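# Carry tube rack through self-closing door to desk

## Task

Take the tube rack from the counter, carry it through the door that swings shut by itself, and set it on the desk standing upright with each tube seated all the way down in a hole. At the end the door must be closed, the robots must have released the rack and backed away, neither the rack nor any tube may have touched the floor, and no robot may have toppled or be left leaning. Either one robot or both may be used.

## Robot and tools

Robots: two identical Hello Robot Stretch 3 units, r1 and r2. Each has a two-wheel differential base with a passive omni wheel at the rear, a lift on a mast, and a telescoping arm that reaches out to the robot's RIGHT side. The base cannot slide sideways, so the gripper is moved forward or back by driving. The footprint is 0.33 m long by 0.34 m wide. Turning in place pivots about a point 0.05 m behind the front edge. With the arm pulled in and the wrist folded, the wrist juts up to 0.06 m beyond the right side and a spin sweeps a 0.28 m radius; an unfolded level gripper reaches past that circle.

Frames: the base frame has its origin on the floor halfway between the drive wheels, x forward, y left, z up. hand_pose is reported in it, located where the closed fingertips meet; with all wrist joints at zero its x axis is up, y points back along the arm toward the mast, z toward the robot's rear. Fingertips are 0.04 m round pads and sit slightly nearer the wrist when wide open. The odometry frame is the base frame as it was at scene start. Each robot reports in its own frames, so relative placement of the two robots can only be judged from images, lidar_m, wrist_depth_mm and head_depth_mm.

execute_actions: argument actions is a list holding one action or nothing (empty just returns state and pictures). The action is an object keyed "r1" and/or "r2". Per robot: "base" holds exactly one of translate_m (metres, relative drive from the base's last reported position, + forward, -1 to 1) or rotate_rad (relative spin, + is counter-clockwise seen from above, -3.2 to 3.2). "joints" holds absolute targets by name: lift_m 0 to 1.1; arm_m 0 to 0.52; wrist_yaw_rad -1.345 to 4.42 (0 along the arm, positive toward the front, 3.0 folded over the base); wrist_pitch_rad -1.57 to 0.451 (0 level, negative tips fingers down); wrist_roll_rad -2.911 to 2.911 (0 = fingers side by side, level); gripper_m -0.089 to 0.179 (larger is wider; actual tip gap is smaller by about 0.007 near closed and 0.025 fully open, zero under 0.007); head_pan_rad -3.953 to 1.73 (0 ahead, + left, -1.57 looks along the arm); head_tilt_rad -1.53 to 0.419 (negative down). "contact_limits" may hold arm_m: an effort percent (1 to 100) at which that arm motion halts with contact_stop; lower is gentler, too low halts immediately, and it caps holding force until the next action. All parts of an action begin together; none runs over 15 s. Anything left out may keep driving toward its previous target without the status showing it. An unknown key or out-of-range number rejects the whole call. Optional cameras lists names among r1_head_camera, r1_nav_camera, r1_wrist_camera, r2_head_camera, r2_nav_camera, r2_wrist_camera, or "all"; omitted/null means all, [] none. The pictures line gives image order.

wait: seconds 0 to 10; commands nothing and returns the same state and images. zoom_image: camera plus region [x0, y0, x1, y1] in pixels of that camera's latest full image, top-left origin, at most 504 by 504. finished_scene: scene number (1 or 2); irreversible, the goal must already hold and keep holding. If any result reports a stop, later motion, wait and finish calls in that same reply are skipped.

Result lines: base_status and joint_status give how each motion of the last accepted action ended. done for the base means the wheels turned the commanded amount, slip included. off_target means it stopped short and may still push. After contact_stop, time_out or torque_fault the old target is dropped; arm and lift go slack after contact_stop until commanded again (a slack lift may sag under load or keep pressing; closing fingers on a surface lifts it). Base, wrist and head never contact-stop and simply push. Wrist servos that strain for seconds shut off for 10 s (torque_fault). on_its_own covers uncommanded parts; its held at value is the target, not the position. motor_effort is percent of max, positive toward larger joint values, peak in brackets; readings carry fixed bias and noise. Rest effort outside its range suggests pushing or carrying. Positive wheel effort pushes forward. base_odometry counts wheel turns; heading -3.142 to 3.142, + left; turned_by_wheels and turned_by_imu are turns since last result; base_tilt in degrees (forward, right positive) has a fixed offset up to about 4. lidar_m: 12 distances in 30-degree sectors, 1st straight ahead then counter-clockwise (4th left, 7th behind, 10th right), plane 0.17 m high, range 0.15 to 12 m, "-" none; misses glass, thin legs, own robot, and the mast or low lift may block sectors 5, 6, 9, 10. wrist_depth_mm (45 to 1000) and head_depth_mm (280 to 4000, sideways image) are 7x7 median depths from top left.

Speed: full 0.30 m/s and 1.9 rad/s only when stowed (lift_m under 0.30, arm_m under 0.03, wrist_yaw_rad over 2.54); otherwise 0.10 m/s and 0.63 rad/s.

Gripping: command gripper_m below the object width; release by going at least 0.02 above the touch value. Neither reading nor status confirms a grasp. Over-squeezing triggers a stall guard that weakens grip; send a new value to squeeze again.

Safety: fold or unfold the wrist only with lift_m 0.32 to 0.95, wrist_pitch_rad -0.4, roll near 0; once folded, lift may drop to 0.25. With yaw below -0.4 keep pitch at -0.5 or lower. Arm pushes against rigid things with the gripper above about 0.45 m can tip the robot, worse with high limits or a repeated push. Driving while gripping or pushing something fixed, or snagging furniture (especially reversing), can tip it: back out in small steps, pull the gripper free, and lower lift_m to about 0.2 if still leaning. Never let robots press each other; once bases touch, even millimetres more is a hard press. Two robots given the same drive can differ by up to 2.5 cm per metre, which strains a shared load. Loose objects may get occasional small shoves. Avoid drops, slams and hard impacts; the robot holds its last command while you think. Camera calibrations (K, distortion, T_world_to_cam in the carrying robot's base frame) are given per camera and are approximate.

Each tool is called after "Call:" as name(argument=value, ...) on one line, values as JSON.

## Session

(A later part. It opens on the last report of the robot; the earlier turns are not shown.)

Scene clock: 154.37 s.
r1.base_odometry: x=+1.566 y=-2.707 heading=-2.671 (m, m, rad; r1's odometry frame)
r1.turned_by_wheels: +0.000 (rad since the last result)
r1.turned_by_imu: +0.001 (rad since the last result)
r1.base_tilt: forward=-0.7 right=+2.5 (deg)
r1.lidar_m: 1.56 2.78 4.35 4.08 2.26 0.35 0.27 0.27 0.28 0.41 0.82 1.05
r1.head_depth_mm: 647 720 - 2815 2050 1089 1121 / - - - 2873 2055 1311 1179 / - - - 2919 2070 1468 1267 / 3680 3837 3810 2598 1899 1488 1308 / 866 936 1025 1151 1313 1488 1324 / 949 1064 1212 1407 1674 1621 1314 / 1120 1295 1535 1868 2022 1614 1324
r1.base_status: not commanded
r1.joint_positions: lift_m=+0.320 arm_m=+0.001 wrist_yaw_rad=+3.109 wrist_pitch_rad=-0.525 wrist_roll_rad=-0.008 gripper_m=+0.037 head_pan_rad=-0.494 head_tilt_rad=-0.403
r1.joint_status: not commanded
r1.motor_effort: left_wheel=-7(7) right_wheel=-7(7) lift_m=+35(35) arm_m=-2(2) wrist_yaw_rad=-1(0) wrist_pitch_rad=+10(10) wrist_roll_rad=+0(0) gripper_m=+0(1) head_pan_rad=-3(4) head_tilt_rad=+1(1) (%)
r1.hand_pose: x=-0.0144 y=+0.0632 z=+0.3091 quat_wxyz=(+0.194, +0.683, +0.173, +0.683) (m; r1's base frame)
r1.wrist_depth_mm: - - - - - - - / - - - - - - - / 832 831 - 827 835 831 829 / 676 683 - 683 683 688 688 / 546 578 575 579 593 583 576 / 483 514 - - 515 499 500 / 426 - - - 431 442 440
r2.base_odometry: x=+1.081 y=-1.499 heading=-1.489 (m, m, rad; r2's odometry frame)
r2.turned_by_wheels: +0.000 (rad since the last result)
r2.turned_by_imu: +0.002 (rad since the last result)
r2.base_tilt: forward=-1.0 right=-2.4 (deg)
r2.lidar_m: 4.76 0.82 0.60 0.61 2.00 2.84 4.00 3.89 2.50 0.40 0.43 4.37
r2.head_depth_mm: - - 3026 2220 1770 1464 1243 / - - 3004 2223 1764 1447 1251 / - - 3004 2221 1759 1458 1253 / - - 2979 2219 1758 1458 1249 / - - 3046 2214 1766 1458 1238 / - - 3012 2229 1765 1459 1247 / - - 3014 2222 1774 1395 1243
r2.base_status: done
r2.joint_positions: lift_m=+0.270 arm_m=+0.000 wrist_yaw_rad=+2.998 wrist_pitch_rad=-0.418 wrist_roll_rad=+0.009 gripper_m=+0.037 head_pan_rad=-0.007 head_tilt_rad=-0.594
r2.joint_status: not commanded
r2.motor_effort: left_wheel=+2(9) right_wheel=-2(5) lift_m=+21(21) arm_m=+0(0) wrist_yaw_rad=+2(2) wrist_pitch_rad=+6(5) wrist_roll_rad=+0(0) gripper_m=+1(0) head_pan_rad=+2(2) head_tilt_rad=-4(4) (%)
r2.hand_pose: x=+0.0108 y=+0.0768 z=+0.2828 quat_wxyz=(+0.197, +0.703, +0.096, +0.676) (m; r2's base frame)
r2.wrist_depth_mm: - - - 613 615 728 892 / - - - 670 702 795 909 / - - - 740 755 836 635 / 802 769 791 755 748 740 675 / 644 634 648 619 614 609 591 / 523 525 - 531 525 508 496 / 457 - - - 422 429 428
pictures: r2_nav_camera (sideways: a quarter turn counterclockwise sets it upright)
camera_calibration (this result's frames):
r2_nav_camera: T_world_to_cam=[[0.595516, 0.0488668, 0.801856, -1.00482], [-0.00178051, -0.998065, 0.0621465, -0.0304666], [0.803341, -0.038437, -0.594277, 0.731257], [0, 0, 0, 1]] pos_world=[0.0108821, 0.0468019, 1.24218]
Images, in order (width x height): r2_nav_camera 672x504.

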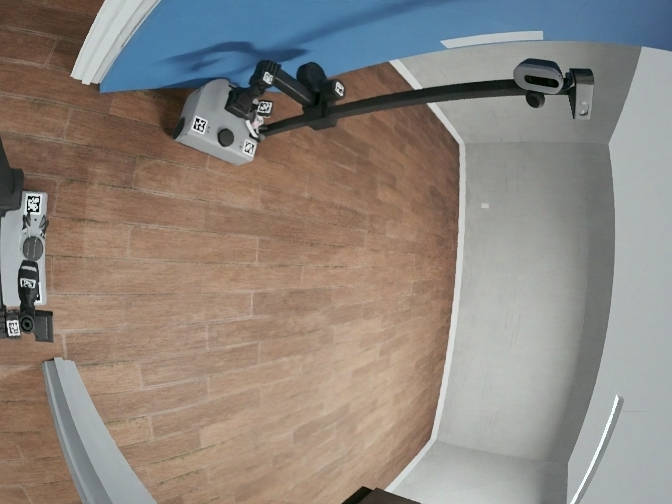

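Call:
execute_actions(actions=[{"r2":{"base":{"rotate_rad":-0.2}}}], cameras=[])

Call:
execute_actions(actions=[{"r2":{"base":{"translate_m":0.55}}}], cameras=[])

Call:
execute_actions(actions=[{"r2":{"base":{"rotate_rad":-0.9},"joints":{"head_tilt_rad":-0.35}}}], cameras=["r2_nav_camera","r2_head_camera"])

Scene clock: 159.37 s.
r1.base_odometry: x=+1.566 y=-2.707 heading=-2.671 (m, m, rad; r1's odometry frame)
r1.turned_by_wheels: +0.000 (rad since the last result)
r1.turned_by_imu: +0.001 (rad since the last result)
r1.base_tilt: forward=-0.7 right=+2.5 (deg)
r1.lidar_m: 1.56 2.78 4.35 4.06 2.26 0.36 0.27 0.27 0.29 0.41 0.80 1.05
r1.head_depth_mm: 646 713 - 2934 2030 1067 1098 / - - - 2882 2055 1308 1173 / - - - 2913 2080 1556 1275 / 3682 3875 3773 2617 1929 1497 1315 / 868 936 1021 1145 1308 1483 1323 / 947 1065 1223 1416 1700 1614 1314 / 1119 1296 1535 1864 2012 1619 1328
r1.base_status: not commanded
r1.joint_positions: lift_m=+0.320 arm_m=+0.001 wrist_yaw_rad=+3.109 wrist_pitch_rad=-0.525 wrist_roll_rad=-0.008 gripper_m=+0.037 head_pan_rad=-0.494 head_tilt_rad=-0.403
r1.joint_status: not commanded
r1.motor_effort: left_wheel=-7(7) right_wheel=-7(7) lift_m=+34(35) arm_m=-2(2) wrist_yaw_rad=+0(1) wrist_pitch_rad=+10(10) wrist_roll_rad=+0(0) gripper_m=-1(0) head_pan_rad=-4(4) head_tilt_rad=+1(0) (%)
r1.hand_pose: x=-0.0144 y=+0.0632 z=+0.3091 quat_wxyz=(+0.194, +0.683, +0.173, +0.683) (m; r1's base frame)
r1.wrist_depth_mm: - - - - - - - / - - - - - - - / 823 826 - 825 838 826 833 / 674 675 - 674 679 684 684 / 542 574 574 572 596 572 576 / 487 508 - - 510 498 499 / 429 - - - 428 438 443
r2.base_odometry: x=+1.081 y=-1.499 heading=-1.689 (m, m, rad; r2's odometry frame)
r2.turned_by_wheels: -0.200 (rad since the last result)
r2.turned_by_imu: -0.196 (rad since the last result)
r2.base_tilt: forward=-0.8 right=-2.5 (deg)
r2.lidar_m: 4.78 0.81 0.67 0.60 1.92 2.37 4.01 4.06 3.00 0.40 0.40 2.84
r2.head_depth_mm: - - 3004 2235 1752 1458 1239 / - - 2991 2211 1749 1454 1251 / - - 3030 2221 1766 1465 1249 / - - 2987 2217 1761 1464 1251 / - - 2967 2229 1761 1466 1244 / - - 2980 2227 1751 1461 1246 / - - 3020 2233 1763 1466 1246
r2.base_status: done
r2.joint_positions: lift_m=+0.270 arm_m=+0.000 wrist_yaw_rad=+2.998 wrist_pitch_rad=-0.418 wrist_roll_rad=+0.009 gripper_m=+0.037 head_pan_rad=-0.007 head_tilt_rad=-0.594
r2.joint_status: not commanded
r2.motor_effort: left_wheel=+2(8) right_wheel=-2(7) lift_m=+21(21) arm_m=+0(0) wrist_yaw_rad=+2(2) wrist_pitch_rad=+6(6) wrist_roll_rad=+0(0) gripper_m=+0(0) head_pan_rad=+2(1) head_tilt_rad=-4(4) (%)
r2.hand_pose: x=+0.0108 y=+0.0768 z=+0.2828 quat_wxyz=(+0.197, +0.703, +0.096, +0.676) (m; r2's base frame)
r2.wrist_depth_mm: - - 601 624 764 - - / - - 666 683 829 906 - / - - 848 753 892 718 773 / 828 779 750 774 764 745 733 / 645 632 652 617 621 597 598 / 525 520 - 532 526 506 500 / 460 - - - 422 431 426
pictures: none
No camera images: the call's "cameras" was empty. Leave "cameras" out to get every camera's image.

Scene clock: 162.83 s.
r1.base_odometry: x=+1.566 y=-2.707 heading=-2.671 (m, m, rad; r1's odometry frame)
r1.turned_by_wheels: +0.000 (rad since the last result)
r1.turned_by_imu: +0.000 (rad since the last result)
r1.base_tilt: forward=-0.6 right=+2.5 (deg)
r1.lidar_m: 0.55 2.77 4.34 4.06 2.26 0.36 0.27 0.27 0.28 0.41 4.78 0.45
r1.head_depth_mm: - - - 2862 2059 1595 1305 / - - - 2878 2048 1579 1303 / - - - 2902 2086 1594 1307 / 3794 3903 3799 2613 1907 1493 767 / 867 935 1028 1135 1233 1336 662 / 345 366 395 435 505 1533 940 / 330 1271 1531 1867 2030 1628 1260
r1.base_status: not commanded
r1.joint_positions: lift_m=+0.320 arm_m=+0.001 wrist_yaw_rad=+3.109 wrist_pitch_rad=-0.525 wrist_roll_rad=-0.008 gripper_m=+0.037 head_pan_rad=-0.494 head_tilt_rad=-0.403
r1.joint_status: not commanded
r1.motor_effort: left_wheel=-7(7) right_wheel=-7(7) lift_m=+34(35) arm_m=-1(2) wrist_yaw_rad=+0(0) wrist_pitch_rad=+10(10) wrist_roll_rad=+0(0) gripper_m=+0(1) head_pan_rad=-4(4) head_tilt_rad=+2(0) (%)
r1.hand_pose: x=-0.0144 y=+0.0632 z=+0.3091 quat_wxyz=(+0.194, +0.683, +0.173, +0.683) (m; r1's base frame)
r1.wrist_depth_mm: - - - - - - - / - - - - - - - / 834 821 - 838 828 828 819 / 680 683 - 681 675 678 678 / 542 571 581 569 593 575 576 / 484 510 - - 508 500 502 / 425 - - - 428 443 443
r2.base_odometry: x=+1.016 y=-2.045 heading=-1.689 (m, m, rad; r2's odometry frame)
r2.turned_by_wheels: +0.000 (rad since the last result)
r2.turned_by_imu: +0.002 (rad since the last result)
r2.base_tilt: forward=-0.8 right=-2.5 (deg)
r2.lidar_m: 4.22 3.33 0.66 0.55 0.76 0.88 4.55 0.54 0.51 1.03 2.18 2.75
r2.head_depth_mm: - - 2975 2199 1751 1463 1247 / - - 2990 2223 1762 1455 1248 / 3918 - 3018 2214 1763 1459 1247 / 3875 - 2995 2231 1757 1458 1252 / 3692 - 2975 2211 1758 1462 1248 / 3697 - 3008 2237 1761 1459 1245 / 3615 3913 2984 2230 1767 1464 1245
r2.base_status: done
r2.joint_positions: lift_m=+0.270 arm_m=+0.000 wrist_yaw_rad=+2.998 wrist_pitch_rad=-0.418 wrist_roll_rad=+0.009 gripper_m=+0.037 head_pan_rad=-0.007 head_tilt_rad=-0.594
r2.joint_status: not commanded
r2.motor_effort: left_wheel=+2(9) right_wheel=-2(4) lift_m=+21(21) arm_m=+0(0) wrist_yaw_rad=+2(2) wrist_pitch_rad=+5(5) wrist_roll_rad=+0(0) gripper_m=+0(0) head_pan_rad=+1(2) head_tilt_rad=-4(4) (%)
r2.hand_pose: x=+0.0108 y=+0.0768 z=+0.2827 quat_wxyz=(+0.197, +0.703, +0.096, +0.676) (m; r2's base frame)
r2.wrist_depth_mm: 554 - 770 851 - - - / 596 - 793 888 - - - / 642 - 679 652 965 - 981 / 694 735 711 697 738 741 739 / 637 637 648 623 613 611 592 / 520 519 - 533 514 506 499 / 462 - - - 425 429 432
pictures: none
No camera images: the call's "cameras" was empty. Leave "cameras" out to get every camera's image.

Scene clock: 164.60 s.
r1.base_odometry: x=+1.566 y=-2.707 heading=-2.671 (m, m, rad; r1's odometry frame)
r1.turned_by_wheels: +0.000 (rad since the last result)
r1.turned_by_imu: +0.000 (rad since the last result)
r1.base_tilt: forward=-0.6 right=+2.5 (deg)
r1.lidar_m: 0.42 2.78 4.34 4.06 2.25 0.36 0.27 0.27 0.29 0.41 4.78 1.06
r1.head_depth_mm: - - - 2873 2041 1584 1305 / - - - 2922 2065 1597 1318 / - - - 2940 2067 1591 1311 / 3732 3898 3751 2615 1884 1478 1283 / 865 938 1024 1148 1312 1475 853 / 954 1069 1211 1412 1697 1614 1255 / 1128 1301 1521 1865 2027 1574 542
r1.base_status: not commanded
r1.joint_positions: lift_m=+0.320 arm_m=+0.001 wrist_yaw_rad=+3.109 wrist_pitch_rad=-0.525 wrist_roll_rad=-0.008 gripper_m=+0.037 head_pan_rad=-0.494 head_tilt_rad=-0.403
r1.joint_status: not commanded
r1.motor_effort: left_wheel=-7(7) right_wheel=-7(7) lift_m=+35(35) arm_m=-2(2) wrist_yaw_rad=-1(0) wrist_pitch_rad=+9(10) wrist_roll_rad=+0(0) gripper_m=+0(0) head_pan_rad=-3(4) head_tilt_rad=+0(1) (%)
r1.hand_pose: x=-0.0144 y=+0.0632 z=+0.3091 quat_wxyz=(+0.194, +0.683, +0.173, +0.683) (m; r1's base frame)
r1.wrist_depth_mm: - - - - - - - / - - - - - - - / 827 825 - 834 846 837 836 / 681 683 - 682 679 687 680 / 544 571 575 581 591 572 581 / 486 512 - - 511 499 504 / 428 - - - 430 442 437
r2.base_odometry: x=+1.016 y=-2.045 heading=-2.589 (m, m, rad; r2's odometry frame)
r2.turned_by_wheels: -0.900 (rad since the last result)
r2.turned_by_imu: -0.881 (rad since the last result)
r2.base_tilt: forward=-0.8 right=-2.6 (deg)
r2.lidar_m: 2.26 4.02 4.23 2.77 0.55 0.55 0.75 2.82 4.54 0.51 0.57 1.61
r2.head_depth_mm: 2414 2552 2131 2217 2347 1783 1439 / 2512 2678 2234 2362 2338 1805 1451 / 2607 2809 2382 2480 2345 1789 1449 / 2764 2972 2477 2640 2369 1793 1450 / 2888 3131 2612 2823 2375 1804 1455 / 3008 3298 2826 2997 2362 1809 1446 / 3180 3482 3799 3487 2363 1809 1466
r2.base_status: done
r2.joint_positions: lift_m=+0.270 arm_m=+0.000 wrist_yaw_rad=+2.998 wrist_pitch_rad=-0.418 wrist_roll_rad=+0.009 gripper_m=+0.037 head_pan_rad=-0.007 head_tilt_rad=-0.359
r2.joint_status: all done
r2.motor_effort: left_wheel=+2(8) right_wheel=-2(7) lift_m=+21(21) arm_m=+0(0) wrist_yaw_rad=+2(2) wrist_pitch_rad=+5(5) wrist_roll_rad=+0(0) gripper_m=+0(1) head_pan_rad=+2(2) head_tilt_rad=+7(32) (%)
r2.hand_pose: x=+0.0108 y=+0.0768 z=+0.2827 quat_wxyz=(+0.197, +0.703, +0.096, +0.676) (m; r2's base frame)
r2.wrist_depth_mm: 849 - - - - - - / 541 - - - - - - / 581 - - - - - 990 / 519 575 782 774 759 758 736 / 505 592 649 615 623 595 594 / 511 527 - 530 522 505 492 / 466 - - - 423 424 429
pictures: r2_head_camera (sideways: a quarter turn clockwise sets it upright), r2_nav_camera (sideways: a quarter turn counterclockwise sets it upright)
camera_calibration (this result's frames):
r2_head_camera: T_world_to_cam=[[-0.407361, 0.0335896, -0.912649, 1.21585], [0.0631576, 0.997967, 0.00853927, -0.0136953], [0.911081, -0.0541622, -0.408654, 0.488432], [0, 0, 0, 1]] pos_world=[0.0511556, -0.000718083, 1.30937]
r2_nav_camera: T_world_to_cam=[[0.392826, 0.0503292, 0.918235, -1.15536], [-0.0162416, -0.997966, 0.0616476, -0.0297478], [0.91947, -0.0391304, -0.391209, 0.466328], [0, 0, 0, 1]] pos_world=[0.0245968, 0.0467086, 1.24516]
Images, in order (width x height): r2_head_camera 896x504, r2_nav_camera 672x504.

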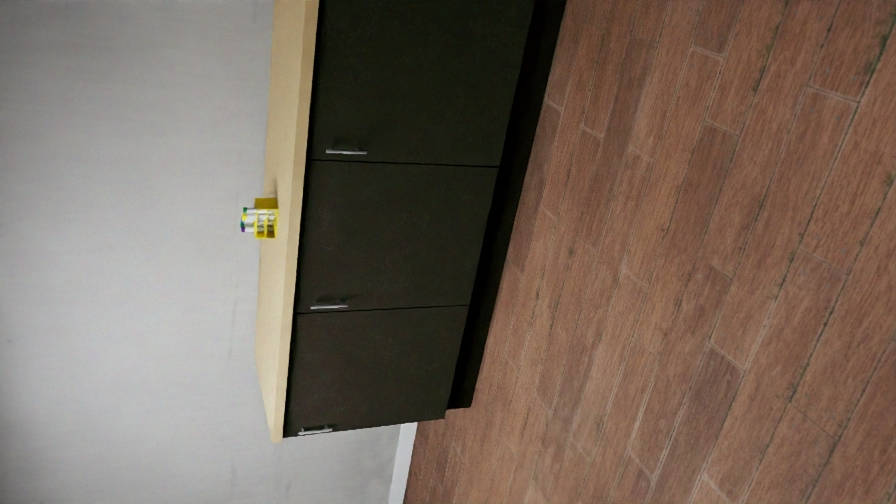

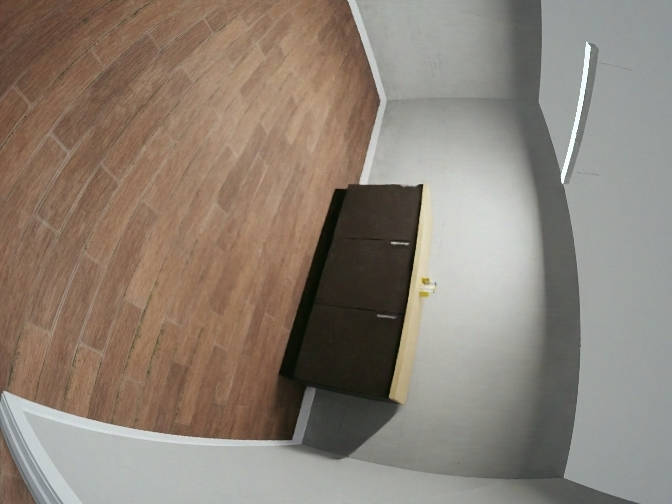

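Call:
execute_actions(actions=[{"r2":{"base":{"translate_m":1.0}}}], cameras=[])

Call:
execute_actions(actions=[{"r2":{"base":{"translate_m":0.9}}}], cameras=[])

Call:
execute_actions(actions=[{"r2":{"base":{"rotate_rad":1.1},"joints":{"head_pan_rad":-1.57,"head_tilt_rad":-0.5}}}], cameras=["r2_nav_camera","r2_head_camera"])

Scene clock: 175.80 s.
r1.base_odometry: x=+1.566 y=-2.707 heading=-2.671 (m, m, rad; r1's odometry frame)
r1.turned_by_wheels: +0.000 (rad since the last result)
r1.turned_by_imu: +0.001 (rad since the last result)
r1.base_tilt: forward=-0.7 right=+2.6 (deg)
r1.lidar_m: 1.56 1.34 4.37 4.08 2.25 0.35 0.27 0.27 0.29 0.41 4.77 1.05
r1.head_depth_mm: - - - 2864 2026 1593 1306 / - - - 2908 2058 1593 1302 / 3965 - - 2908 2065 1603 1304 / 3692 3825 3818 2620 1914 1488 1316 / 866 937 1027 1150 1309 1485 1318 / 945 1058 1218 1411 1704 1597 1316 / 1120 1293 1530 1852 2008 1620 1326
r1.base_status: not commanded
r1.joint_positions: lift_m=+0.320 arm_m=+0.001 wrist_yaw_rad=+3.109 wrist_pitch_rad=-0.525 wrist_roll_rad=-0.008 gripper_m=+0.037 head_pan_rad=-0.494 head_tilt_rad=-0.403
r1.joint_status: not commanded
r1.motor_effort: left_wheel=-7(7) right_wheel=-7(7) lift_m=+34(35) arm_m=-2(2) wrist_yaw_rad=+0(0) wrist_pitch_rad=+10(10) wrist_roll_rad=+0(0) gripper_m=-1(1) head_pan_rad=-4(3) head_tilt_rad=+1(0) (%)
r1.hand_pose: x=-0.0144 y=+0.0632 z=+0.3091 quat_wxyz=(+0.194, +0.683, +0.173, +0.683) (m; r1's base frame)
r1.wrist_depth_mm: - - - - - - - / - - - - - - - / 822 844 - 829 831 834 825 / 695 680 - 682 680 676 682 / 539 576 573 570 594 576 575 / 485 510 - - 514 502 503 / 425 - - - 427 440 441
r2.base_odometry: x=+0.165 y=-2.570 heading=-2.588 (m, m, rad; r2's odometry frame)
r2.turned_by_wheels: +0.000 (rad since the last result)
r2.turned_by_imu: +0.003 (rad since the last result)
r2.base_tilt: forward=-0.9 right=-2.4 (deg)
r2.lidar_m: 1.38 1.94 3.72 3.87 2.92 1.42 1.72 0.94 0.91 0.94 1.30 1.32
r2.head_depth_mm: 1637 1747 1795 1332 1431 1568 1437 / 1719 1824 1841 1410 1521 1653 1446 / 1818 1925 1641 1487 1622 1729 1455 / 1893 2019 1856 1579 1720 1795 1450 / 1984 2133 1885 1695 1851 1803 1449 / 2103 2231 1902 1815 1992 1807 1452 / 2182 2395 1919 1953 2181 1802 1463
r2.base_status: done
r2.joint_positions: lift_m=+0.270 arm_m=+0.000 wrist_yaw_rad=+2.998 wrist_pitch_rad=-0.418 wrist_roll_rad=+0.009 gripper_m=+0.037 head_pan_rad=-0.007 head_tilt_rad=-0.358
r2.joint_status: not commanded
r2.motor_effort: left_wheel=+2(9) right_wheel=-2(3) lift_m=+21(21) arm_m=+0(0) wrist_yaw_rad=+2(2) wrist_pitch_rad=+5(5) wrist_roll_rad=+0(0) gripper_m=+0(0) head_pan_rad=+3(3) head_tilt_rad=+6(6) (%)
r2.hand_pose: x=+0.0108 y=+0.0768 z=+0.2827 quat_wxyz=(+0.197, +0.703, +0.096, +0.676) (m; r2's base frame)
r2.wrist_depth_mm: - - - - - - - / - - - - - - - / - - - - - - 976 / 808 787 769 770 762 756 737 / 632 631 658 618 633 600 591 / 521 522 - 533 530 501 498 / 456 - - - 424 434 427
pictures: none
No camera images: the call's "cameras" was empty. Leave "cameras" out to get every camera's image.

Scene clock: 180.57 s.
r1.base_odometry: x=+1.566 y=-2.707 heading=-2.671 (m, m, rad; r1's odometry frame)
r1.turned_by_wheels: +0.000 (rad since the last result)
r1.turned_by_imu: +0.001 (rad since the last result)
r1.base_tilt: forward=-0.7 right=+2.5 (deg)
r1.lidar_m: 1.56 2.23 4.37 4.07 2.25 0.35 0.27 0.27 0.28 0.41 4.79 1.05
r1.head_depth_mm: - - - 2895 2031 1591 1303 / - - - 2910 2055 1597 1312 / - - - 2919 2040 1596 1312 / 3804 3916 3826 2621 1903 1488 1315 / 867 934 1023 1148 1310 1472 1312 / 944 1061 1220 1415 1700 1615 1319 / 1127 1307 1525 1849 2036 1613 1322
r1.base_status: not commanded
r1.joint_positions: lift_m=+0.320 arm_m=+0.001 wrist_yaw_rad=+3.109 wrist_pitch_rad=-0.525 wrist_roll_rad=-0.008 gripper_m=+0.037 head_pan_rad=-0.494 head_tilt_rad=-0.403
r1.joint_status: not commanded
r1.motor_effort: left_wheel=-7(7) right_wheel=-7(7) lift_m=+35(35) arm_m=-1(2) wrist_yaw_rad=-1(0) wrist_pitch_rad=+10(9) wrist_roll_rad=+0(0) gripper_m=-1(1) head_pan_rad=-4(4) head_tilt_rad=+1(1) (%)
r1.hand_pose: x=-0.0144 y=+0.0632 z=+0.3091 quat_wxyz=(+0.194, +0.683, +0.173, +0.683) (m; r1's base frame)
r1.wrist_depth_mm: - - - - - - - / - - - - - - - / 834 837 - 836 823 835 822 / 675 680 - 684 683 673 679 / 538 576 572 578 593 573 573 / 484 508 - - 513 497 496 / 427 - - - 435 441 439
r2.base_odometry: x=-0.600 y=-3.043 heading=-2.588 (m, m, rad; r2's odometry frame)
r2.turned_by_wheels: +0.000 (rad since the last result)
r2.turned_by_imu: +0.003 (rad since the last result)
r2.base_tilt: forward=-0.9 right=-2.3 (deg)
r2.lidar_m: 0.59 0.82 3.27 3.42 3.72 2.34 2.29 1.41 1.36 0.77 0.58 0.56
r2.head_depth_mm: 979 1039 1107 805 704 613 674 / 1026 1085 1164 1022 705 659 719 / 1073 1145 1223 1026 708 704 776 / 1119 1199 1293 1030 710 758 843 / 1176 1270 1372 1037 750 818 917 / 1240 1338 1435 1037 813 891 1005 / 1307 1425 1553 1039 866 979 1120
r2.base_status: done
r2.joint_positions: lift_m=+0.270 arm_m=+0.000 wrist_yaw_rad=+2.998 wrist_pitch_rad=-0.418 wrist_roll_rad=+0.009 gripper_m=+0.037 head_pan_rad=-0.007 head_tilt_rad=-0.358
r2.joint_status: not commanded
r2.motor_effort: left_wheel=+2(9) right_wheel=-2(4) lift_m=+21(21) arm_m=+0(0) wrist_yaw_rad=+2(2) wrist_pitch_rad=+6(5) wrist_roll_rad=+0(0) gripper_m=+0(0) head_pan_rad=+3(1) head_tilt_rad=+6(6) (%)
r2.hand_pose: x=+0.0108 y=+0.0768 z=+0.2827 quat_wxyz=(+0.197, +0.703, +0.096, +0.676) (m; r2's base frame)
r2.wrist_depth_mm: - - - - - - - / - - - - - - - / - - - - - - 997 / 819 792 790 775 768 755 742 / 632 645 648 611 621 605 587 / 522 526 - 527 523 508 499 / 465 - - - 423 427 428
pictures: none
No camera images: the call's "cameras" was empty. Leave "cameras" out to get every camera's image.

Scene clock: 182.53 s.
r1.base_odometry: x=+1.566 y=-2.707 heading=-2.671 (m, m, rad; r1's odometry frame)
r1.turned_by_wheels: +0.000 (rad since the last result)
r1.turned_by_imu: +0.000 (rad since the last result)
r1.base_tilt: forward=-0.7 right=+2.5 (deg)
r1.lidar_m: 1.56 2.16 4.36 4.06 2.26 0.35 0.27 0.27 0.29 0.41 4.79 1.05
r1.head_depth_mm: - - - 2873 2054 1591 1304 / - - - 2922 2061 1595 1305 / - - - 2877 2073 1603 1301 / 3776 3884 3853 2613 1912 1498 1314 / 865 936 1027 1155 1309 1479 1322 / 947 1057 1217 1419 1706 1621 1323 / 1119 1294 1537 1863 2011 1620 1325
r1.base_status: not commanded
r1.joint_positions: lift_m=+0.320 arm_m=+0.001 wrist_yaw_rad=+3.109 wrist_pitch_rad=-0.525 wrist_roll_rad=-0.008 gripper_m=+0.037 head_pan_rad=-0.494 head_tilt_rad=-0.403
r1.joint_status: not commanded
r1.motor_effort: left_wheel=-7(7) right_wheel=-7(7) lift_m=+34(35) arm_m=-2(2) wrist_yaw_rad=-1(0) wrist_pitch_rad=+10(10) wrist_roll_rad=+0(0) gripper_m=-1(1) head_pan_rad=-4(3) head_tilt_rad=+2(2) (%)
r1.hand_pose: x=-0.0144 y=+0.0632 z=+0.3091 quat_wxyz=(+0.194, +0.683, +0.173, +0.683) (m; r1's base frame)
r1.wrist_depth_mm: - - - - - - - / - - - - - - - / 828 818 - 812 818 831 834 / 683 680 - 682 670 682 681 / 538 575 578 586 600 569 577 / 485 513 - - 516 491 499 / 428 - - - 426 442 442
r2.base_odometry: x=-0.600 y=-3.043 heading=-1.489 (m, m, rad; r2's odometry frame)
r2.turned_by_wheels: +1.100 (rad since the last result)
r2.turned_by_imu: +1.077 (rad since the last result)
r2.base_tilt: forward=-0.8 right=-2.3 (deg)
r2.lidar_m: 3.26 3.45 3.69 2.31 1.82 1.40 1.36 0.73 0.57 0.56 0.60 0.87
r2.head_depth_mm: 990 1077 1131 770 649 759 886 / 996 1078 1139 772 653 763 891 / 992 1084 1141 773 654 767 895 / 993 1082 1144 773 675 771 906 / 995 1092 1145 775 679 775 908 / 1000 1091 1146 775 680 781 910 / 1000 1086 1150 775 685 782 919
r2.base_status: done
r2.joint_positions: lift_m=+0.270 arm_m=+0.000 wrist_yaw_rad=+2.998 wrist_pitch_rad=-0.418 wrist_roll_rad=+0.009 gripper_m=+0.037 head_pan_rad=-1.563 head_tilt_rad=-0.494
r2.joint_status: all done
r2.motor_effort: left_wheel=-3(9) right_wheel=+3(9) lift_m=+21(21) arm_m=+0(0) wrist_yaw_rad=+2(2) wrist_pitch_rad=+5(5) wrist_roll_rad=+0(0) gripper_m=+1(0) head_pan_rad=-3(31) head_tilt_rad=-4(23) (%)
r2.hand_pose: x=+0.0108 y=+0.0768 z=+0.2827 quat_wxyz=(+0.197, +0.703, +0.096, +0.676) (m; r2's base frame)
r2.wrist_depth_mm: - - - - - - - / - - - - - - - / - - - - - 998 970 / 809 785 783 790 759 751 743 / 633 628 640 617 618 600 593 / 537 524 - 526 527 499 502 / 457 - - - 420 431 425
pictures: r2_head_camera (sideways: a quarter turn clockwise sets it upright), r2_nav_camera (sideways: a quarter turn counterclockwise sets it upright)
camera_calibration (this result's frames):
r2_head_camera: T_world_to_cam=[[0.02665, 0.527276, -0.849276, 1.13055], [0.998793, -0.0491003, 0.000857693, -0.00940128], [-0.0412475, -0.848274, -0.527948, 0.649466], [0, 0, 0, 1]] pos_world=[0.00604973, -0.0456462, 1.30304]
r2_nav_camera: T_world_to_cam=[[0.0570529, -0.512399, 0.85685, -1.07324], [-0.998031, -0.00685549, 0.0623537, -0.0246672], [-0.0260759, -0.85872, -0.511781, 0.628987], [0, 0, 0, 1]] pos_world=[0.0530141, -0.00997083, 1.24305]
Images, in order (width x height): r2_head_camera 896x504, r2_nav_camera 672x504.

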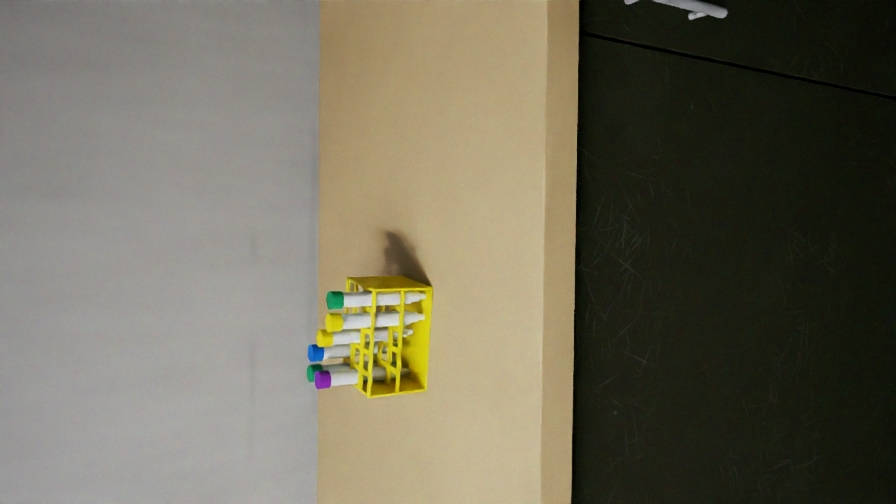

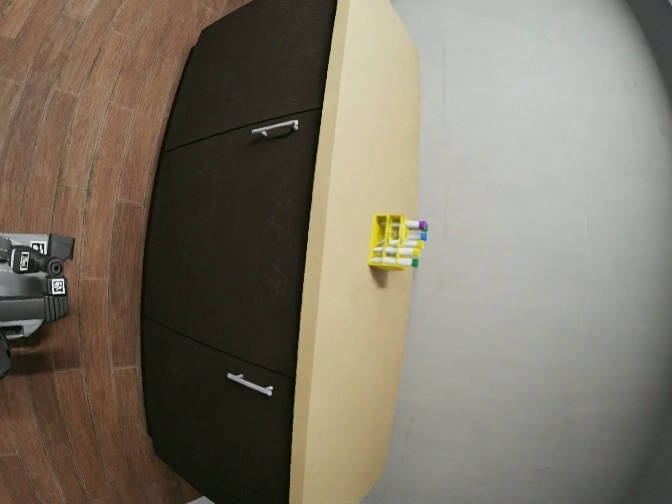

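Call:
zoom_image(camera="r2_head_camera", region=[280, 240, 480, 420])

Region (280, 240, 480, 420) of r2_head_camera's 896x504 image, scaled by 2.520, with more detail than that image has; it fills the top 454 rows of this view, and the rest is white.

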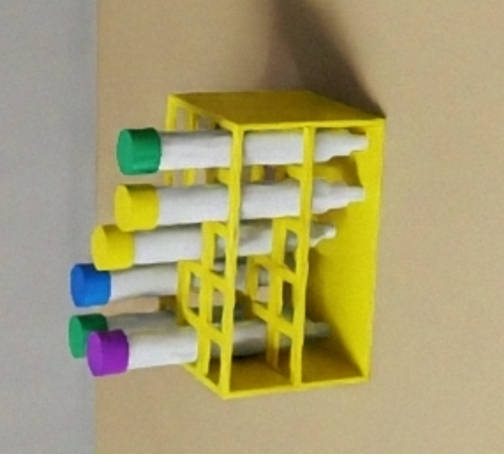

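Call:
execute_actions(actions=[{"r2":{"joints":{"lift_m":0.9,"wrist_pitch_rad":-0.4}}}], cameras=[])

Call:
execute_actions(actions=[{"r2":{"joints":{"wrist_yaw_rad":0}}}], cameras=[])

Call:
execute_actions(actions=[{"r2":{"joints":{"lift_m":1.05,"wrist_pitch_rad":-0.4,"gripper_m":0.179}}}], cameras=["r2_wrist_camera","r2_head_camera"])

Scene clock: 196.13 s.
r1.base_odometry: x=+1.566 y=-2.707 heading=-2.671 (m, m, rad; r1's odometry frame)
r1.turned_by_wheels: +0.000 (rad since the last result)
r1.turned_by_imu: +0.001 (rad since the last result)
r1.base_tilt: forward=-0.7 right=+2.5 (deg)
r1.lidar_m: 1.56 2.17 4.36 4.07 2.26 0.35 0.27 0.27 0.28 0.41 4.79 1.05
r1.head_depth_mm: - - - 2844 2041 1583 1299 / - - - 2892 2063 1601 1302 / 3990 - - 2867 2079 1611 1307 / 3672 3885 3772 2595 1908 1504 1310 / 868 930 1025 1151 1320 1475 1324 / 951 1070 1214 1413 1693 1609 1321 / 1136 1300 1535 1863 2028 1626 1318
r1.base_status: not commanded
r1.joint_positions: lift_m=+0.320 arm_m=+0.001 wrist_yaw_rad=+3.109 wrist_pitch_rad=-0.525 wrist_roll_rad=-0.008 gripper_m=+0.037 head_pan_rad=-0.494 head_tilt_rad=-0.403
r1.joint_status: not commanded
r1.motor_effort: left_wheel=-7(7) right_wheel=-7(7) lift_m=+35(35) arm_m=-2(2) wrist_yaw_rad=-1(1) wrist_pitch_rad=+10(10) wrist_roll_rad=+0(0) gripper_m=+0(1) head_pan_rad=-4(4) head_tilt_rad=+2(1) (%)
r1.hand_pose: x=-0.0144 y=+0.0632 z=+0.3091 quat_wxyz=(+0.194, +0.683, +0.173, +0.683) (m; r1's base frame)
r1.wrist_depth_mm: - - - - - - - / - - - - - - - / 824 835 - 840 823 836 835 / 680 682 - 679 687 683 686 / 545 573 571 577 603 577 578 / 484 509 - - 514 494 503 / 430 - - - 432 442 440
r2.base_odometry: x=-0.600 y=-3.043 heading=-1.489 (m, m, rad; r2's odometry frame)
r2.turned_by_wheels: +0.000 (rad since the last result)
r2.turned_by_imu: -0.001 (rad since the last result)
r2.base_tilt: forward=-0.7 right=-2.4 (deg)
r2.lidar_m: 3.27 3.47 3.68 2.32 1.82 1.40 1.37 0.73 0.57 0.56 0.59 0.87
r2.head_depth_mm: 987 1078 1139 770 651 748 - / 991 1082 1135 771 652 762 - / 996 1084 1139 773 655 767 854 / 993 1082 1139 773 674 771 862 / 993 1087 1143 775 678 778 857 / 995 1087 1146 776 681 782 889 / 996 1086 1142 776 682 785 918
r2.base_status: not commanded
r2.joint_positions: lift_m=+0.900 arm_m=+0.000 wrist_yaw_rad=+2.998 wrist_pitch_rad=-0.418 wrist_roll_rad=+0.009 gripper_m=+0.037 head_pan_rad=-1.563 head_tilt_rad=-0.494
r2.joint_status: all done
r2.motor_effort: left_wheel=-3(3) right_wheel=+3(3) lift_m=+26(25) arm_m=+0(0) wrist_yaw_rad=+2(2) wrist_pitch_rad=+6(4) wrist_roll_rad=+0(0) gripper_m=+0(0) head_pan_rad=-3(4) head_tilt_rad=-4(3) (%)
r2.hand_pose: x=+0.0108 y=+0.0768 z=+0.9125 quat_wxyz=(+0.197, +0.703, +0.096, +0.676) (m; r2's base frame)
r2.wrist_depth_mm: - - - - - - - / - - - - - - - / - - - - - - - / - - - - - - - / - - - - - - - / - - - - - - - / - - - - - - -
pictures: none
No camera images: the call's "cameras" was empty. Leave "cameras" out to get every camera's image.

Scene clock: 198.63 s.
r1.base_odometry: x=+1.566 y=-2.707 heading=-2.671 (m, m, rad; r1's odometry frame)
r1.turned_by_wheels: +0.000 (rad since the last result)
r1.turned_by_imu: +0.000 (rad since the last result)
r1.base_tilt: forward=-0.7 right=+2.5 (deg)
r1.lidar_m: 1.56 2.16 4.37 4.08 2.25 0.36 0.27 0.27 0.28 0.41 4.79 1.05
r1.head_depth_mm: - - - 2842 2042 1580 1306 / - - - 2919 2057 1605 1308 / - - - 2904 2061 1610 1309 / 3683 3894 3840 2593 1926 1492 1318 / 864 932 1025 1154 1309 1473 1316 / 947 1063 1225 1423 1709 1629 1320 / 1132 1297 1525 1856 2013 1628 1328
r1.base_status: not commanded
r1.joint_positions: lift_m=+0.320 arm_m=+0.001 wrist_yaw_rad=+3.109 wrist_pitch_rad=-0.525 wrist_roll_rad=-0.008 gripper_m=+0.037 head_pan_rad=-0.494 head_tilt_rad=-0.403
r1.joint_status: not commanded
r1.motor_effort: left_wheel=-7(7) right_wheel=-7(7) lift_m=+34(35) arm_m=-1(2) wrist_yaw_rad=-1(0) wrist_pitch_rad=+10(10) wrist_roll_rad=+0(0) gripper_m=-1(1) head_pan_rad=-4(4) head_tilt_rad=+1(0) (%)
r1.hand_pose: x=-0.0144 y=+0.0632 z=+0.3091 quat_wxyz=(+0.194, +0.683, +0.173, +0.683) (m; r1's base frame)
r1.wrist_depth_mm: - - - - - - - / - - - - - - - / 852 833 - 830 830 836 838 / 683 674 - 685 679 682 676 / 542 573 575 579 592 576 579 / 484 509 - - 512 499 496 / 430 - - - 430 439 438
r2.base_odometry: x=-0.600 y=-3.043 heading=-1.489 (m, m, rad; r2's odometry frame)
r2.turned_by_wheels: +0.000 (rad since the last result)
r2.turned_by_imu: +0.000 (rad since the last result)
r2.base_tilt: forward=-0.8 right=-2.4 (deg)
r2.lidar_m: 3.27 3.46 3.69 2.32 1.82 1.39 1.36 0.73 0.57 0.56 0.59 0.87
r2.head_depth_mm: 988 1082 1136 770 650 747 - / 992 1084 1136 769 654 764 - / 993 1083 1138 772 653 739 - / 996 1082 1138 772 674 730 - / 994 1087 1141 774 677 774 908 / 993 1093 1144 776 680 777 913 / 997 1089 1148 776 683 783 917
r2.base_status: not commanded
r2.joint_positions: lift_m=+0.900 arm_m=+0.000 wrist_yaw_rad=+0.003 wrist_pitch_rad=-0.418 wrist_roll_rad=+0.009 gripper_m=+0.037 head_pan_rad=-1.563 head_tilt_rad=-0.494
r2.joint_status: all done
r2.motor_effort: left_wheel=-3(3) right_wheel=+3(4) lift_m=+26(26) arm_m=+0(0) wrist_yaw_rad=-3(4) wrist_pitch_rad=+7(7) wrist_roll_rad=+0(0) gripper_m=+1(0) head_pan_rad=-3(3) head_tilt_rad=-4(4) (%)
r2.hand_pose: x=-0.0209 y=-0.3697 z=+0.9125 quat_wxyz=(+0.689, +0.147, -0.694, -0.147) (m; r2's base frame)
r2.wrist_depth_mm: 876 878 514 806 818 827 800 / 507 496 488 473 466 450 440 / 335 328 324 321 314 307 302 / 384 379 372 363 358 354 347 / 430 423 410 403 391 391 380 / 491 477 457 459 432 432 426 / 564 545 546 520 521 487 484
pictures: none
No camera images: the call's "cameras" was empty. Leave "cameras" out to get every camera's image.

Scene clock: 200.83 s.
r1.base_odometry: x=+1.566 y=-2.707 heading=-2.671 (m, m, rad; r1's odometry frame)
r1.turned_by_wheels: +0.000 (rad since the last result)
r1.turned_by_imu: +0.000 (rad since the last result)
r1.base_tilt: forward=-0.7 right=+2.5 (deg)
r1.lidar_m: 1.56 2.17 4.35 4.06 2.25 0.35 0.27 0.27 0.29 0.41 4.79 1.06
r1.head_depth_mm: - - - 2863 2054 1588 1308 / - - - 2852 2077 1590 1302 / - - - 2911 2058 1603 1309 / 3739 3819 3777 2632 1905 1509 1305 / 867 936 1025 1149 1309 1488 1316 / 946 1066 1216 1416 1682 1613 1319 / 1127 1305 1530 1857 2016 1632 1320
r1.base_status: not commanded
r1.joint_positions: lift_m=+0.320 arm_m=+0.001 wrist_yaw_rad=+3.109 wrist_pitch_rad=-0.525 wrist_roll_rad=-0.008 gripper_m=+0.037 head_pan_rad=-0.494 head_tilt_rad=-0.403
r1.joint_status: not commanded
r1.motor_effort: left_wheel=-7(7) right_wheel=-7(7) lift_m=+34(35) arm_m=-2(1) wrist_yaw_rad=+0(1) wrist_pitch_rad=+9(10) wrist_roll_rad=+0(0) gripper_m=-1(1) head_pan_rad=-4(4) head_tilt_rad=+1(0) (%)
r1.hand_pose: x=-0.0144 y=+0.0632 z=+0.3091 quat_wxyz=(+0.194, +0.683, +0.173, +0.683) (m; r1's base frame)
r1.wrist_depth_mm: - - - - - - - / - - - - - - - / 829 836 - 822 820 843 817 / 680 677 - 686 677 690 683 / 551 570 578 571 597 576 578 / 484 509 - - 512 497 501 / 430 - - - 427 441 442
r2.base_odometry: x=-0.600 y=-3.043 heading=-1.489 (m, m, rad; r2's odometry frame)
r2.turned_by_wheels: +0.000 (rad since the last result)
r2.turned_by_imu: +0.000 (rad since the last result)
r2.base_tilt: forward=-0.9 right=-2.4 (deg)
r2.lidar_m: 3.27 3.47 3.66 2.32 1.82 1.40 1.36 0.73 0.57 0.56 0.60 0.87
r2.head_depth_mm: 993 1068 - - - - - / 991 1079 1138 - - - - / 991 1085 1140 - - - - / 994 1088 1148 - - - 904 / 992 1088 1141 777 654 775 906 / 993 1082 1145 775 700 779 912 / 994 1090 1147 777 682 782 917
r2.base_status: not commanded
r2.joint_positions: lift_m=+1.050 arm_m=+0.000 wrist_yaw_rad=+0.003 wrist_pitch_rad=-0.418 wrist_roll_rad=+0.009 gripper_m=+0.179 head_pan_rad=-1.563 head_tilt_rad=-0.494
r2.joint_status: all done
r2.motor_effort: left_wheel=-3(3) right_wheel=+3(3) lift_m=+26(28) arm_m=-1(0) wrist_yaw_rad=-2(2) wrist_pitch_rad=+7(6) wrist_roll_rad=+0(0) gripper_m=+0(84) head_pan_rad=-4(3) head_tilt_rad=-3(3) (%)
r2.hand_pose: x=-0.0210 y=-0.3697 z=+1.0625 quat_wxyz=(+0.689, +0.147, -0.694, -0.147) (m; r2's base frame)
r2.wrist_depth_mm: 887 883 871 884 866 860 839 / 948 930 935 931 918 897 896 / 729 712 613 704 684 681 672 / 540 532 526 523 516 505 498 / 428 425 422 418 412 415 404 / 479 476 467 459 445 435 386 / - 555 539 527 510 487 500
pictures: r2_head_camera (sideways: a quarter turn clockwise sets it upright), r2_wrist_camera
camera_calibration (this result's frames):
r2_head_camera: T_world_to_cam=[[0.026656, 0.527276, -0.849276, 1.13055], [0.998793, -0.0491117, 0.000857693, -0.00940128], [-0.0412572, -0.848274, -0.527948, 0.649466], [0, 0, 0, 1]] pos_world=[0.00604921, -0.0456462, 1.30304]
r2_wrist_camera: T_world_to_cam=[[-0.997737, 0.0523032, -0.0422551, 0.0414938], [0.0641093, 0.550478, -0.832385, 1.12442], [-0.0202759, -0.83321, -0.552585, 0.439918], [0, 0, 0, 1]] pos_world=[-0.021766, -0.254593, 1.18079]
Images, in order (width x height): r2_head_camera 896x504, r2_wrist_camera 644x364.

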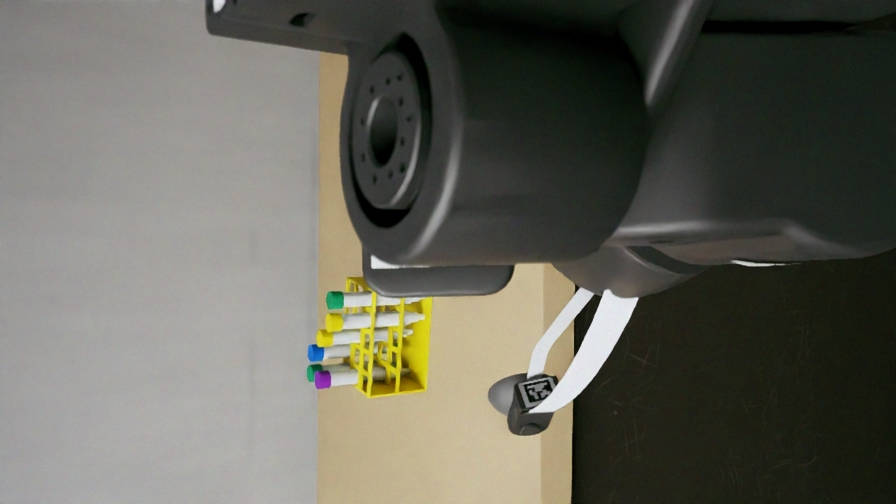

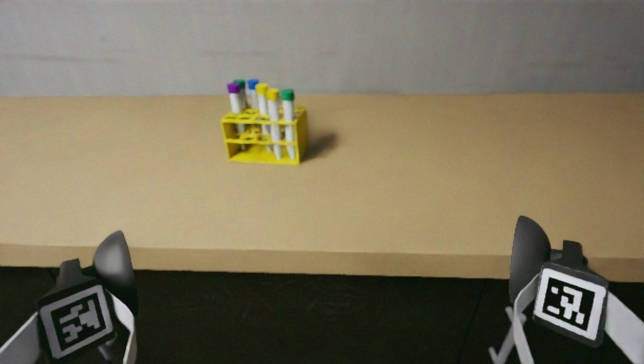

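Call:
execute_actions(actions=[{"r2":{"base":{"translate_m":0.1},"joints":{"lift_m":0.86,"wrist_pitch_rad":0.0}}}], cameras=["r2_wrist_camera","r2_head_camera"])

Scene clock: 207.40 s.
r1.base_odometry: x=+1.566 y=-2.707 heading=-2.671 (m, m, rad; r1's odometry frame)
r1.turned_by_wheels: +0.000 (rad since the last result)
r1.turned_by_imu: +0.001 (rad since the last result)
r1.base_tilt: forward=-0.6 right=+2.5 (deg)
r1.lidar_m: 1.56 2.19 4.36 4.08 2.26 0.35 0.27 0.27 0.28 0.41 4.78 1.05
r1.head_depth_mm: - - - 2867 2055 1589 1302 / - - - 2920 2061 1610 1310 / - - - 2917 2063 1596 1304 / 3667 3828 3866 2635 1895 1494 1307 / 864 935 1021 1148 1317 1473 1304 / 945 1064 1220 1418 1690 1603 1323 / 1122 1295 1539 1877 2027 1619 1328
r1.base_status: not commanded
r1.joint_positions: lift_m=+0.320 arm_m=+0.001 wrist_yaw_rad=+3.109 wrist_pitch_rad=-0.525 wrist_roll_rad=-0.008 gripper_m=+0.037 head_pan_rad=-0.494 head_tilt_rad=-0.403
r1.joint_status: not commanded
r1.motor_effort: left_wheel=-7(7) right_wheel=-7(7) lift_m=+35(35) arm_m=-2(2) wrist_yaw_rad=-1(0) wrist_pitch_rad=+10(10) wrist_roll_rad=+0(0) gripper_m=+0(0) head_pan_rad=-4(4) head_tilt_rad=+1(0) (%)
r1.hand_pose: x=-0.0144 y=+0.0632 z=+0.3091 quat_wxyz=(+0.194, +0.683, +0.173, +0.683) (m; r1's base frame)
r1.wrist_depth_mm: - - - - - - - / - - - - - - - / 813 837 - 827 821 833 839 / 676 676 - 671 679 672 670 / 540 575 572 572 589 575 578 / 485 507 - - 512 502 498 / 426 - - - 429 439 437
r2.base_odometry: x=-0.592 y=-3.143 heading=-1.489 (m, m, rad; r2's odometry frame)
r2.turned_by_wheels: +0.000 (rad since the last result)
r2.turned_by_imu: -0.001 (rad since the last result)
r2.base_tilt: forward=-0.7 right=-2.4 (deg)
r2.lidar_m: 3.16 3.33 3.68 2.33 1.94 1.49 1.46 0.74 0.58 0.57 0.61 0.88
r2.head_depth_mm: 995 1085 1128 770 675 774 863 / 995 1087 1139 775 652 777 864 / 997 1089 1133 776 682 750 - / 1000 1089 1141 774 684 753 - / 1002 1098 1140 773 689 788 923 / 1003 1093 1139 776 656 791 925 / 999 1097 1148 777 693 794 932
r2.base_status: done
r2.joint_positions: lift_m=+0.860 arm_m=+0.000 wrist_yaw_rad=+0.002 wrist_pitch_rad=-0.021 wrist_roll_rad=+0.009 gripper_m=+0.179 head_pan_rad=-1.563 head_tilt_rad=-0.494
r2.joint_status: all done
r2.motor_effort: left_wheel=-3(5) right_wheel=+3(6) lift_m=+21(23) arm_m=+0(0) wrist_yaw_rad=-2(2) wrist_pitch_rad=+8(10) wrist_roll_rad=+0(0) gripper_m=+0(0) head_pan_rad=-3(3) head_tilt_rad=-4(3) (%)
r2.hand_pose: x=-0.0209 y=-0.4010 z=+0.9693 quat_wxyz=(+0.704, +0.009, -0.710, -0.007) (m; r2's base frame)
r2.wrist_depth_mm: 937 943 920 920 909 881 862 / 968 954 952 953 923 900 894 / 964 961 956 956 936 920 924 / 952 900 830 548 746 709 687 / 430 427 410 396 388 392 367 / 345 335 328 323 315 312 301 / - 373 362 355 350 342 335
pictures: r2_head_camera (sideways: a quarter turn clockwise sets it upright), r2_wrist_camera
camera_calibration (this result's frames):
r2_head_camera: T_world_to_cam=[[0.026656, 0.527275, -0.849276, 1.13055], [0.998793, -0.0491117, 0.000857698, -0.00940128], [-0.0412572, -0.848274, -0.527948, 0.649466], [0, 0, 0, 1]] pos_world=[0.00604921, -0.0456462, 1.30304]
r2_wrist_camera: T_world_to_cam=[[-0.997692, 0.0316069, -0.0600998, 0.0482964], [0.0649533, 0.186127, -0.980376, 1.06142], [-0.0198005, -0.982017, -0.18775, -0.0509483], [0, 0, 0, 1]] pos_world=[-0.0217662, -0.249117, 1.03392]
Images, in order (width x height): r2_head_camera 896x504, r2_wrist_camera 644x364.

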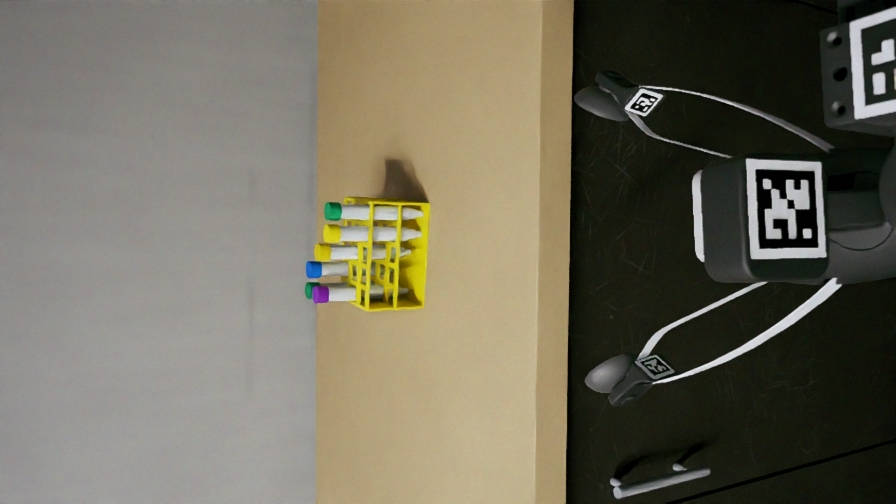

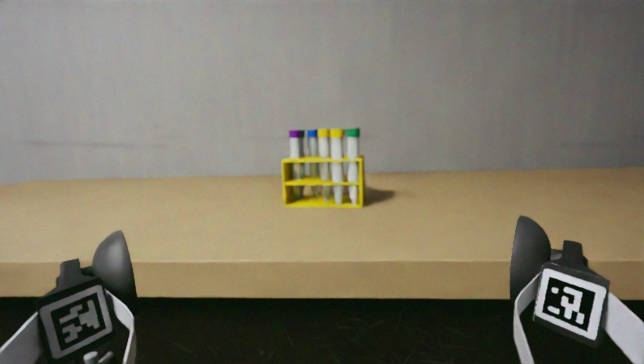

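Call:
execute_actions(actions=[{"r2":{"joints":{"lift_m":0.85,"arm_m":0.25}}}], cameras=["r2_wrist_camera","r2_head_camera"])

Scene clock: 216.70 s.
r1.base_odometry: x=+1.566 y=-2.707 heading=-2.671 (m, m, rad; r1's odometry frame)
r1.turned_by_wheels: +0.000 (rad since the last result)
r1.turned_by_imu: +0.001 (rad since the last result)
r1.base_tilt: forward=-0.7 right=+2.5 (deg)
r1.lidar_m: 1.56 2.18 4.36 4.07 2.26 0.36 0.27 0.27 0.28 0.41 4.79 1.05
r1.head_depth_mm: - - - 2854 2060 1600 1298 / - - - 2905 2073 1589 1306 / 3979 - - 2922 2045 1597 1311 / 3690 3840 3780 2608 1916 1492 1310 / 865 940 1028 1152 1304 1477 1320 / 947 1062 1216 1404 1700 1602 1323 / 1125 1299 1524 1861 1992 1616 1325
r1.base_status: not commanded
r1.joint_positions: lift_m=+0.320 arm_m=+0.001 wrist_yaw_rad=+3.109 wrist_pitch_rad=-0.525 wrist_roll_rad=-0.008 gripper_m=+0.037 head_pan_rad=-0.494 head_tilt_rad=-0.403
r1.joint_status: not commanded
r1.motor_effort: left_wheel=-7(7) right_wheel=-7(7) lift_m=+35(35) arm_m=-2(1) wrist_yaw_rad=-1(0) wrist_pitch_rad=+9(10) wrist_roll_rad=+0(0) gripper_m=-1(1) head_pan_rad=-4(4) head_tilt_rad=+0(2) (%)
r1.hand_pose: x=-0.0144 y=+0.0632 z=+0.3091 quat_wxyz=(+0.194, +0.683, +0.173, +0.683) (m; r1's base frame)
r1.wrist_depth_mm: - - - - - - - / - - - - - - - / 824 831 - 841 834 845 821 / 684 691 - 684 696 683 679 / 548 572 573 573 595 581 573 / 486 507 - - 514 500 502 / 429 - - - 431 439 439
r2.base_odometry: x=-0.592 y=-3.143 heading=-1.489 (m, m, rad; r2's odometry frame)
r2.turned_by_wheels: +0.000 (rad since the last result)
r2.turned_by_imu: -0.001 (rad since the last result)
r2.base_tilt: forward=-0.9 right=-2.3 (deg)
r2.lidar_m: 3.16 3.36 3.68 2.34 1.93 1.49 1.46 0.74 0.58 0.57 0.60 0.88
r2.head_depth_mm: 998 1085 1138 773 652 - 915 / 999 1093 1137 808 - 794 907 / 996 1085 1138 811 - 778 914 / 1001 1088 1139 809 - 784 911 / 1000 1092 1144 774 688 788 922 / 1004 1094 1146 777 689 791 923 / 1000 1094 1145 776 692 796 932
r2.base_status: not commanded
r2.joint_positions: lift_m=+0.850 arm_m=+0.250 wrist_yaw_rad=+0.001 wrist_pitch_rad=-0.020 wrist_roll_rad=+0.009 gripper_m=+0.179 head_pan_rad=-1.563 head_tilt_rad=-0.494
r2.joint_status: all done
r2.motor_effort: left_wheel=-3(3) right_wheel=+3(3) lift_m=+21(23) arm_m=+4(4) wrist_yaw_rad=-1(2) wrist_pitch_rad=+7(8) wrist_roll_rad=+0(0) gripper_m=+1(0) head_pan_rad=-3(3) head_tilt_rad=-3(4) (%)
r2.hand_pose: x=-0.0211 y=-0.6505 z=+0.9595 quat_wxyz=(+0.704, +0.008, -0.710, -0.007) (m; r2's base frame)
r2.wrist_depth_mm: 687 675 679 671 665 642 649 / 697 707 698 684 668 651 650 / 736 704 717 303 674 684 687 / 737 730 720 304 569 691 618 / 396 387 341 299 319 363 336 / 276 252 247 244 237 236 245 / - 187 185 183 180 177 167
pictures: r2_head_camera (sideways: a quarter turn clockwise sets it upright), r2_wrist_camera
camera_calibration (this result's frames):
r2_head_camera: T_world_to_cam=[[0.0267477, 0.527271, -0.849276, 1.13055], [0.998784, -0.0492854, 0.00085769, -0.00940122], [-0.0414047, -0.848267, -0.527948, 0.649467], [0, 0, 0, 1]] pos_world=[0.00604127, -0.0456462, 1.30304]
r2_wrist_camera: T_world_to_cam=[[-0.997662, 0.0324758, -0.0601249, 0.0559477], [0.0651247, 0.185346, -0.980513, 1.09787], [-0.0206991, -0.982137, -0.187027, -0.29856], [0, 0, 0, 1]] pos_world=[-0.0218613, -0.498528, 1.024]
Images, in order (width x height): r2_head_camera 896x504, r2_wrist_camera 644x364.

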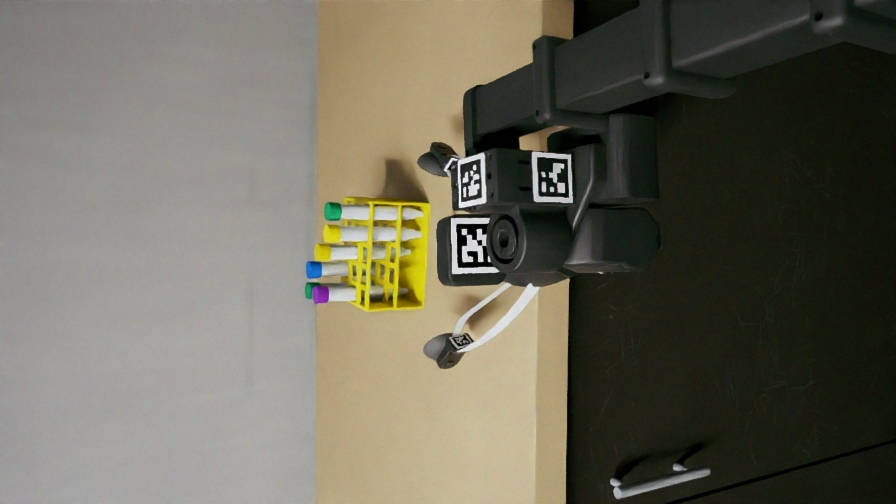

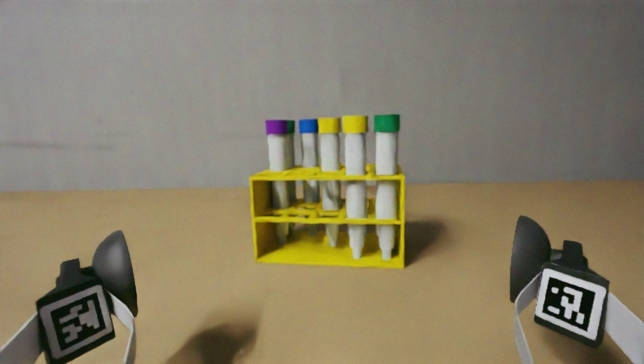

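Call:
execute_actions(actions=[{"r2":{"base":{"translate_m":-0.007},"joints":{"lift_m":0.843,"arm_m":0.33}}}], cameras=["r2_wrist_camera"])

Scene clock: 222.30 s.
r1.base_odometry: x=+1.566 y=-2.707 heading=-2.671 (m, m, rad; r1's odometry frame)
r1.turned_by_wheels: +0.000 (rad since the last result)
r1.turned_by_imu: +0.001 (rad since the last result)
r1.base_tilt: forward=-0.6 right=+2.5 (deg)
r1.lidar_m: 1.56 2.18 4.36 4.07 2.26 0.36 0.27 0.27 0.28 0.41 4.78 1.06
r1.head_depth_mm: - - - 2846 2062 1573 1304 / - - - 2867 2044 1597 1305 / 3971 - - 2860 2072 1598 1313 / 3711 3888 3915 2621 1914 1498 1321 / 863 936 1027 1156 1309 1482 1315 / 948 1067 1225 1420 1701 1623 1329 / 1130 1294 1533 1867 2002 1627 1328
r1.base_status: not commanded
r1.joint_positions: lift_m=+0.320 arm_m=+0.001 wrist_yaw_rad=+3.109 wrist_pitch_rad=-0.525 wrist_roll_rad=-0.008 gripper_m=+0.037 head_pan_rad=-0.494 head_tilt_rad=-0.403
r1.joint_status: not commanded
r1.motor_effort: left_wheel=-7(7) right_wheel=-7(7) lift_m=+34(35) arm_m=-2(1) wrist_yaw_rad=+0(1) wrist_pitch_rad=+10(10) wrist_roll_rad=+0(0) gripper_m=-1(1) head_pan_rad=-3(4) head_tilt_rad=+1(1) (%)
r1.hand_pose: x=-0.0144 y=+0.0632 z=+0.3091 quat_wxyz=(+0.194, +0.683, +0.173, +0.683) (m; r1's base frame)
r1.wrist_depth_mm: - - - - - - - / - - - - - - - / 834 821 - 837 831 838 838 / 684 679 - 681 675 677 690 / 537 575 575 578 596 583 575 / 481 516 - - 511 501 502 / 423 - - - 429 436 443
r2.base_odometry: x=-0.593 y=-3.136 heading=-1.489 (m, m, rad; r2's odometry frame)
r2.turned_by_wheels: +0.000 (rad since the last result)
r2.turned_by_imu: -0.001 (rad since the last result)
r2.base_tilt: forward=-1.0 right=-2.4 (deg)
r2.lidar_m: 3.18 3.37 3.69 2.33 1.92 1.49 1.46 0.74 0.58 0.57 0.60 0.88
r2.head_depth_mm: 996 1083 1133 769 652 - - / 995 1088 1137 847 - 790 905 / 998 1089 1139 - 706 780 912 / 996 1090 1068 - 707 783 918 / 998 1092 1140 775 687 786 925 / 1001 1094 1145 776 690 790 925 / 1004 1093 1146 776 693 794 932
r2.base_status: done
r2.joint_positions: lift_m=+0.843 arm_m=+0.330 wrist_yaw_rad=+0.001 wrist_pitch_rad=-0.017 wrist_roll_rad=+0.009 gripper_m=+0.179 head_pan_rad=-1.563 head_tilt_rad=-0.494
r2.joint_status: all done
r2.motor_effort: left_wheel=-2(6) right_wheel=+3(4) lift_m=+21(24) arm_m=+4(4) wrist_yaw_rad=-1(1) wrist_pitch_rad=+6(8) wrist_roll_rad=+0(0) gripper_m=+1(1) head_pan_rad=-3(3) head_tilt_rad=-3(4) (%)
r2.hand_pose: x=-0.0211 y=-0.7306 z=+0.9535 quat_wxyz=(+0.704, +0.007, -0.710, -0.006) (m; r2's base frame)
r2.wrist_depth_mm: 614 615 603 579 579 570 567 / 633 618 607 604 590 583 570 / 644 636 626 213 601 602 588 / 659 647 252 218 201 609 607 / 376 371 230 221 194 345 322 / 264 238 221 213 208 223 231 / - 177 174 172 170 168 158
pictures: r2_wrist_camera
camera_calibration (this result's frames):
r2_wrist_camera: T_world_to_cam=[[-0.997659, 0.0323609, -0.0602416, 0.0581851], [0.0651372, 0.181514, -0.981229, 1.10471], [-0.0208187, -0.982856, -0.183197, -0.382536], [0, 0, 0, 1]] pos_world=[-0.021873, -0.578381, 1.0174]
Images, in order (width x height): r2_wrist_camera 644x364.

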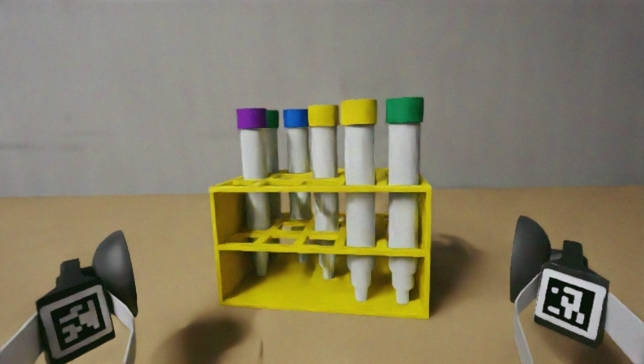

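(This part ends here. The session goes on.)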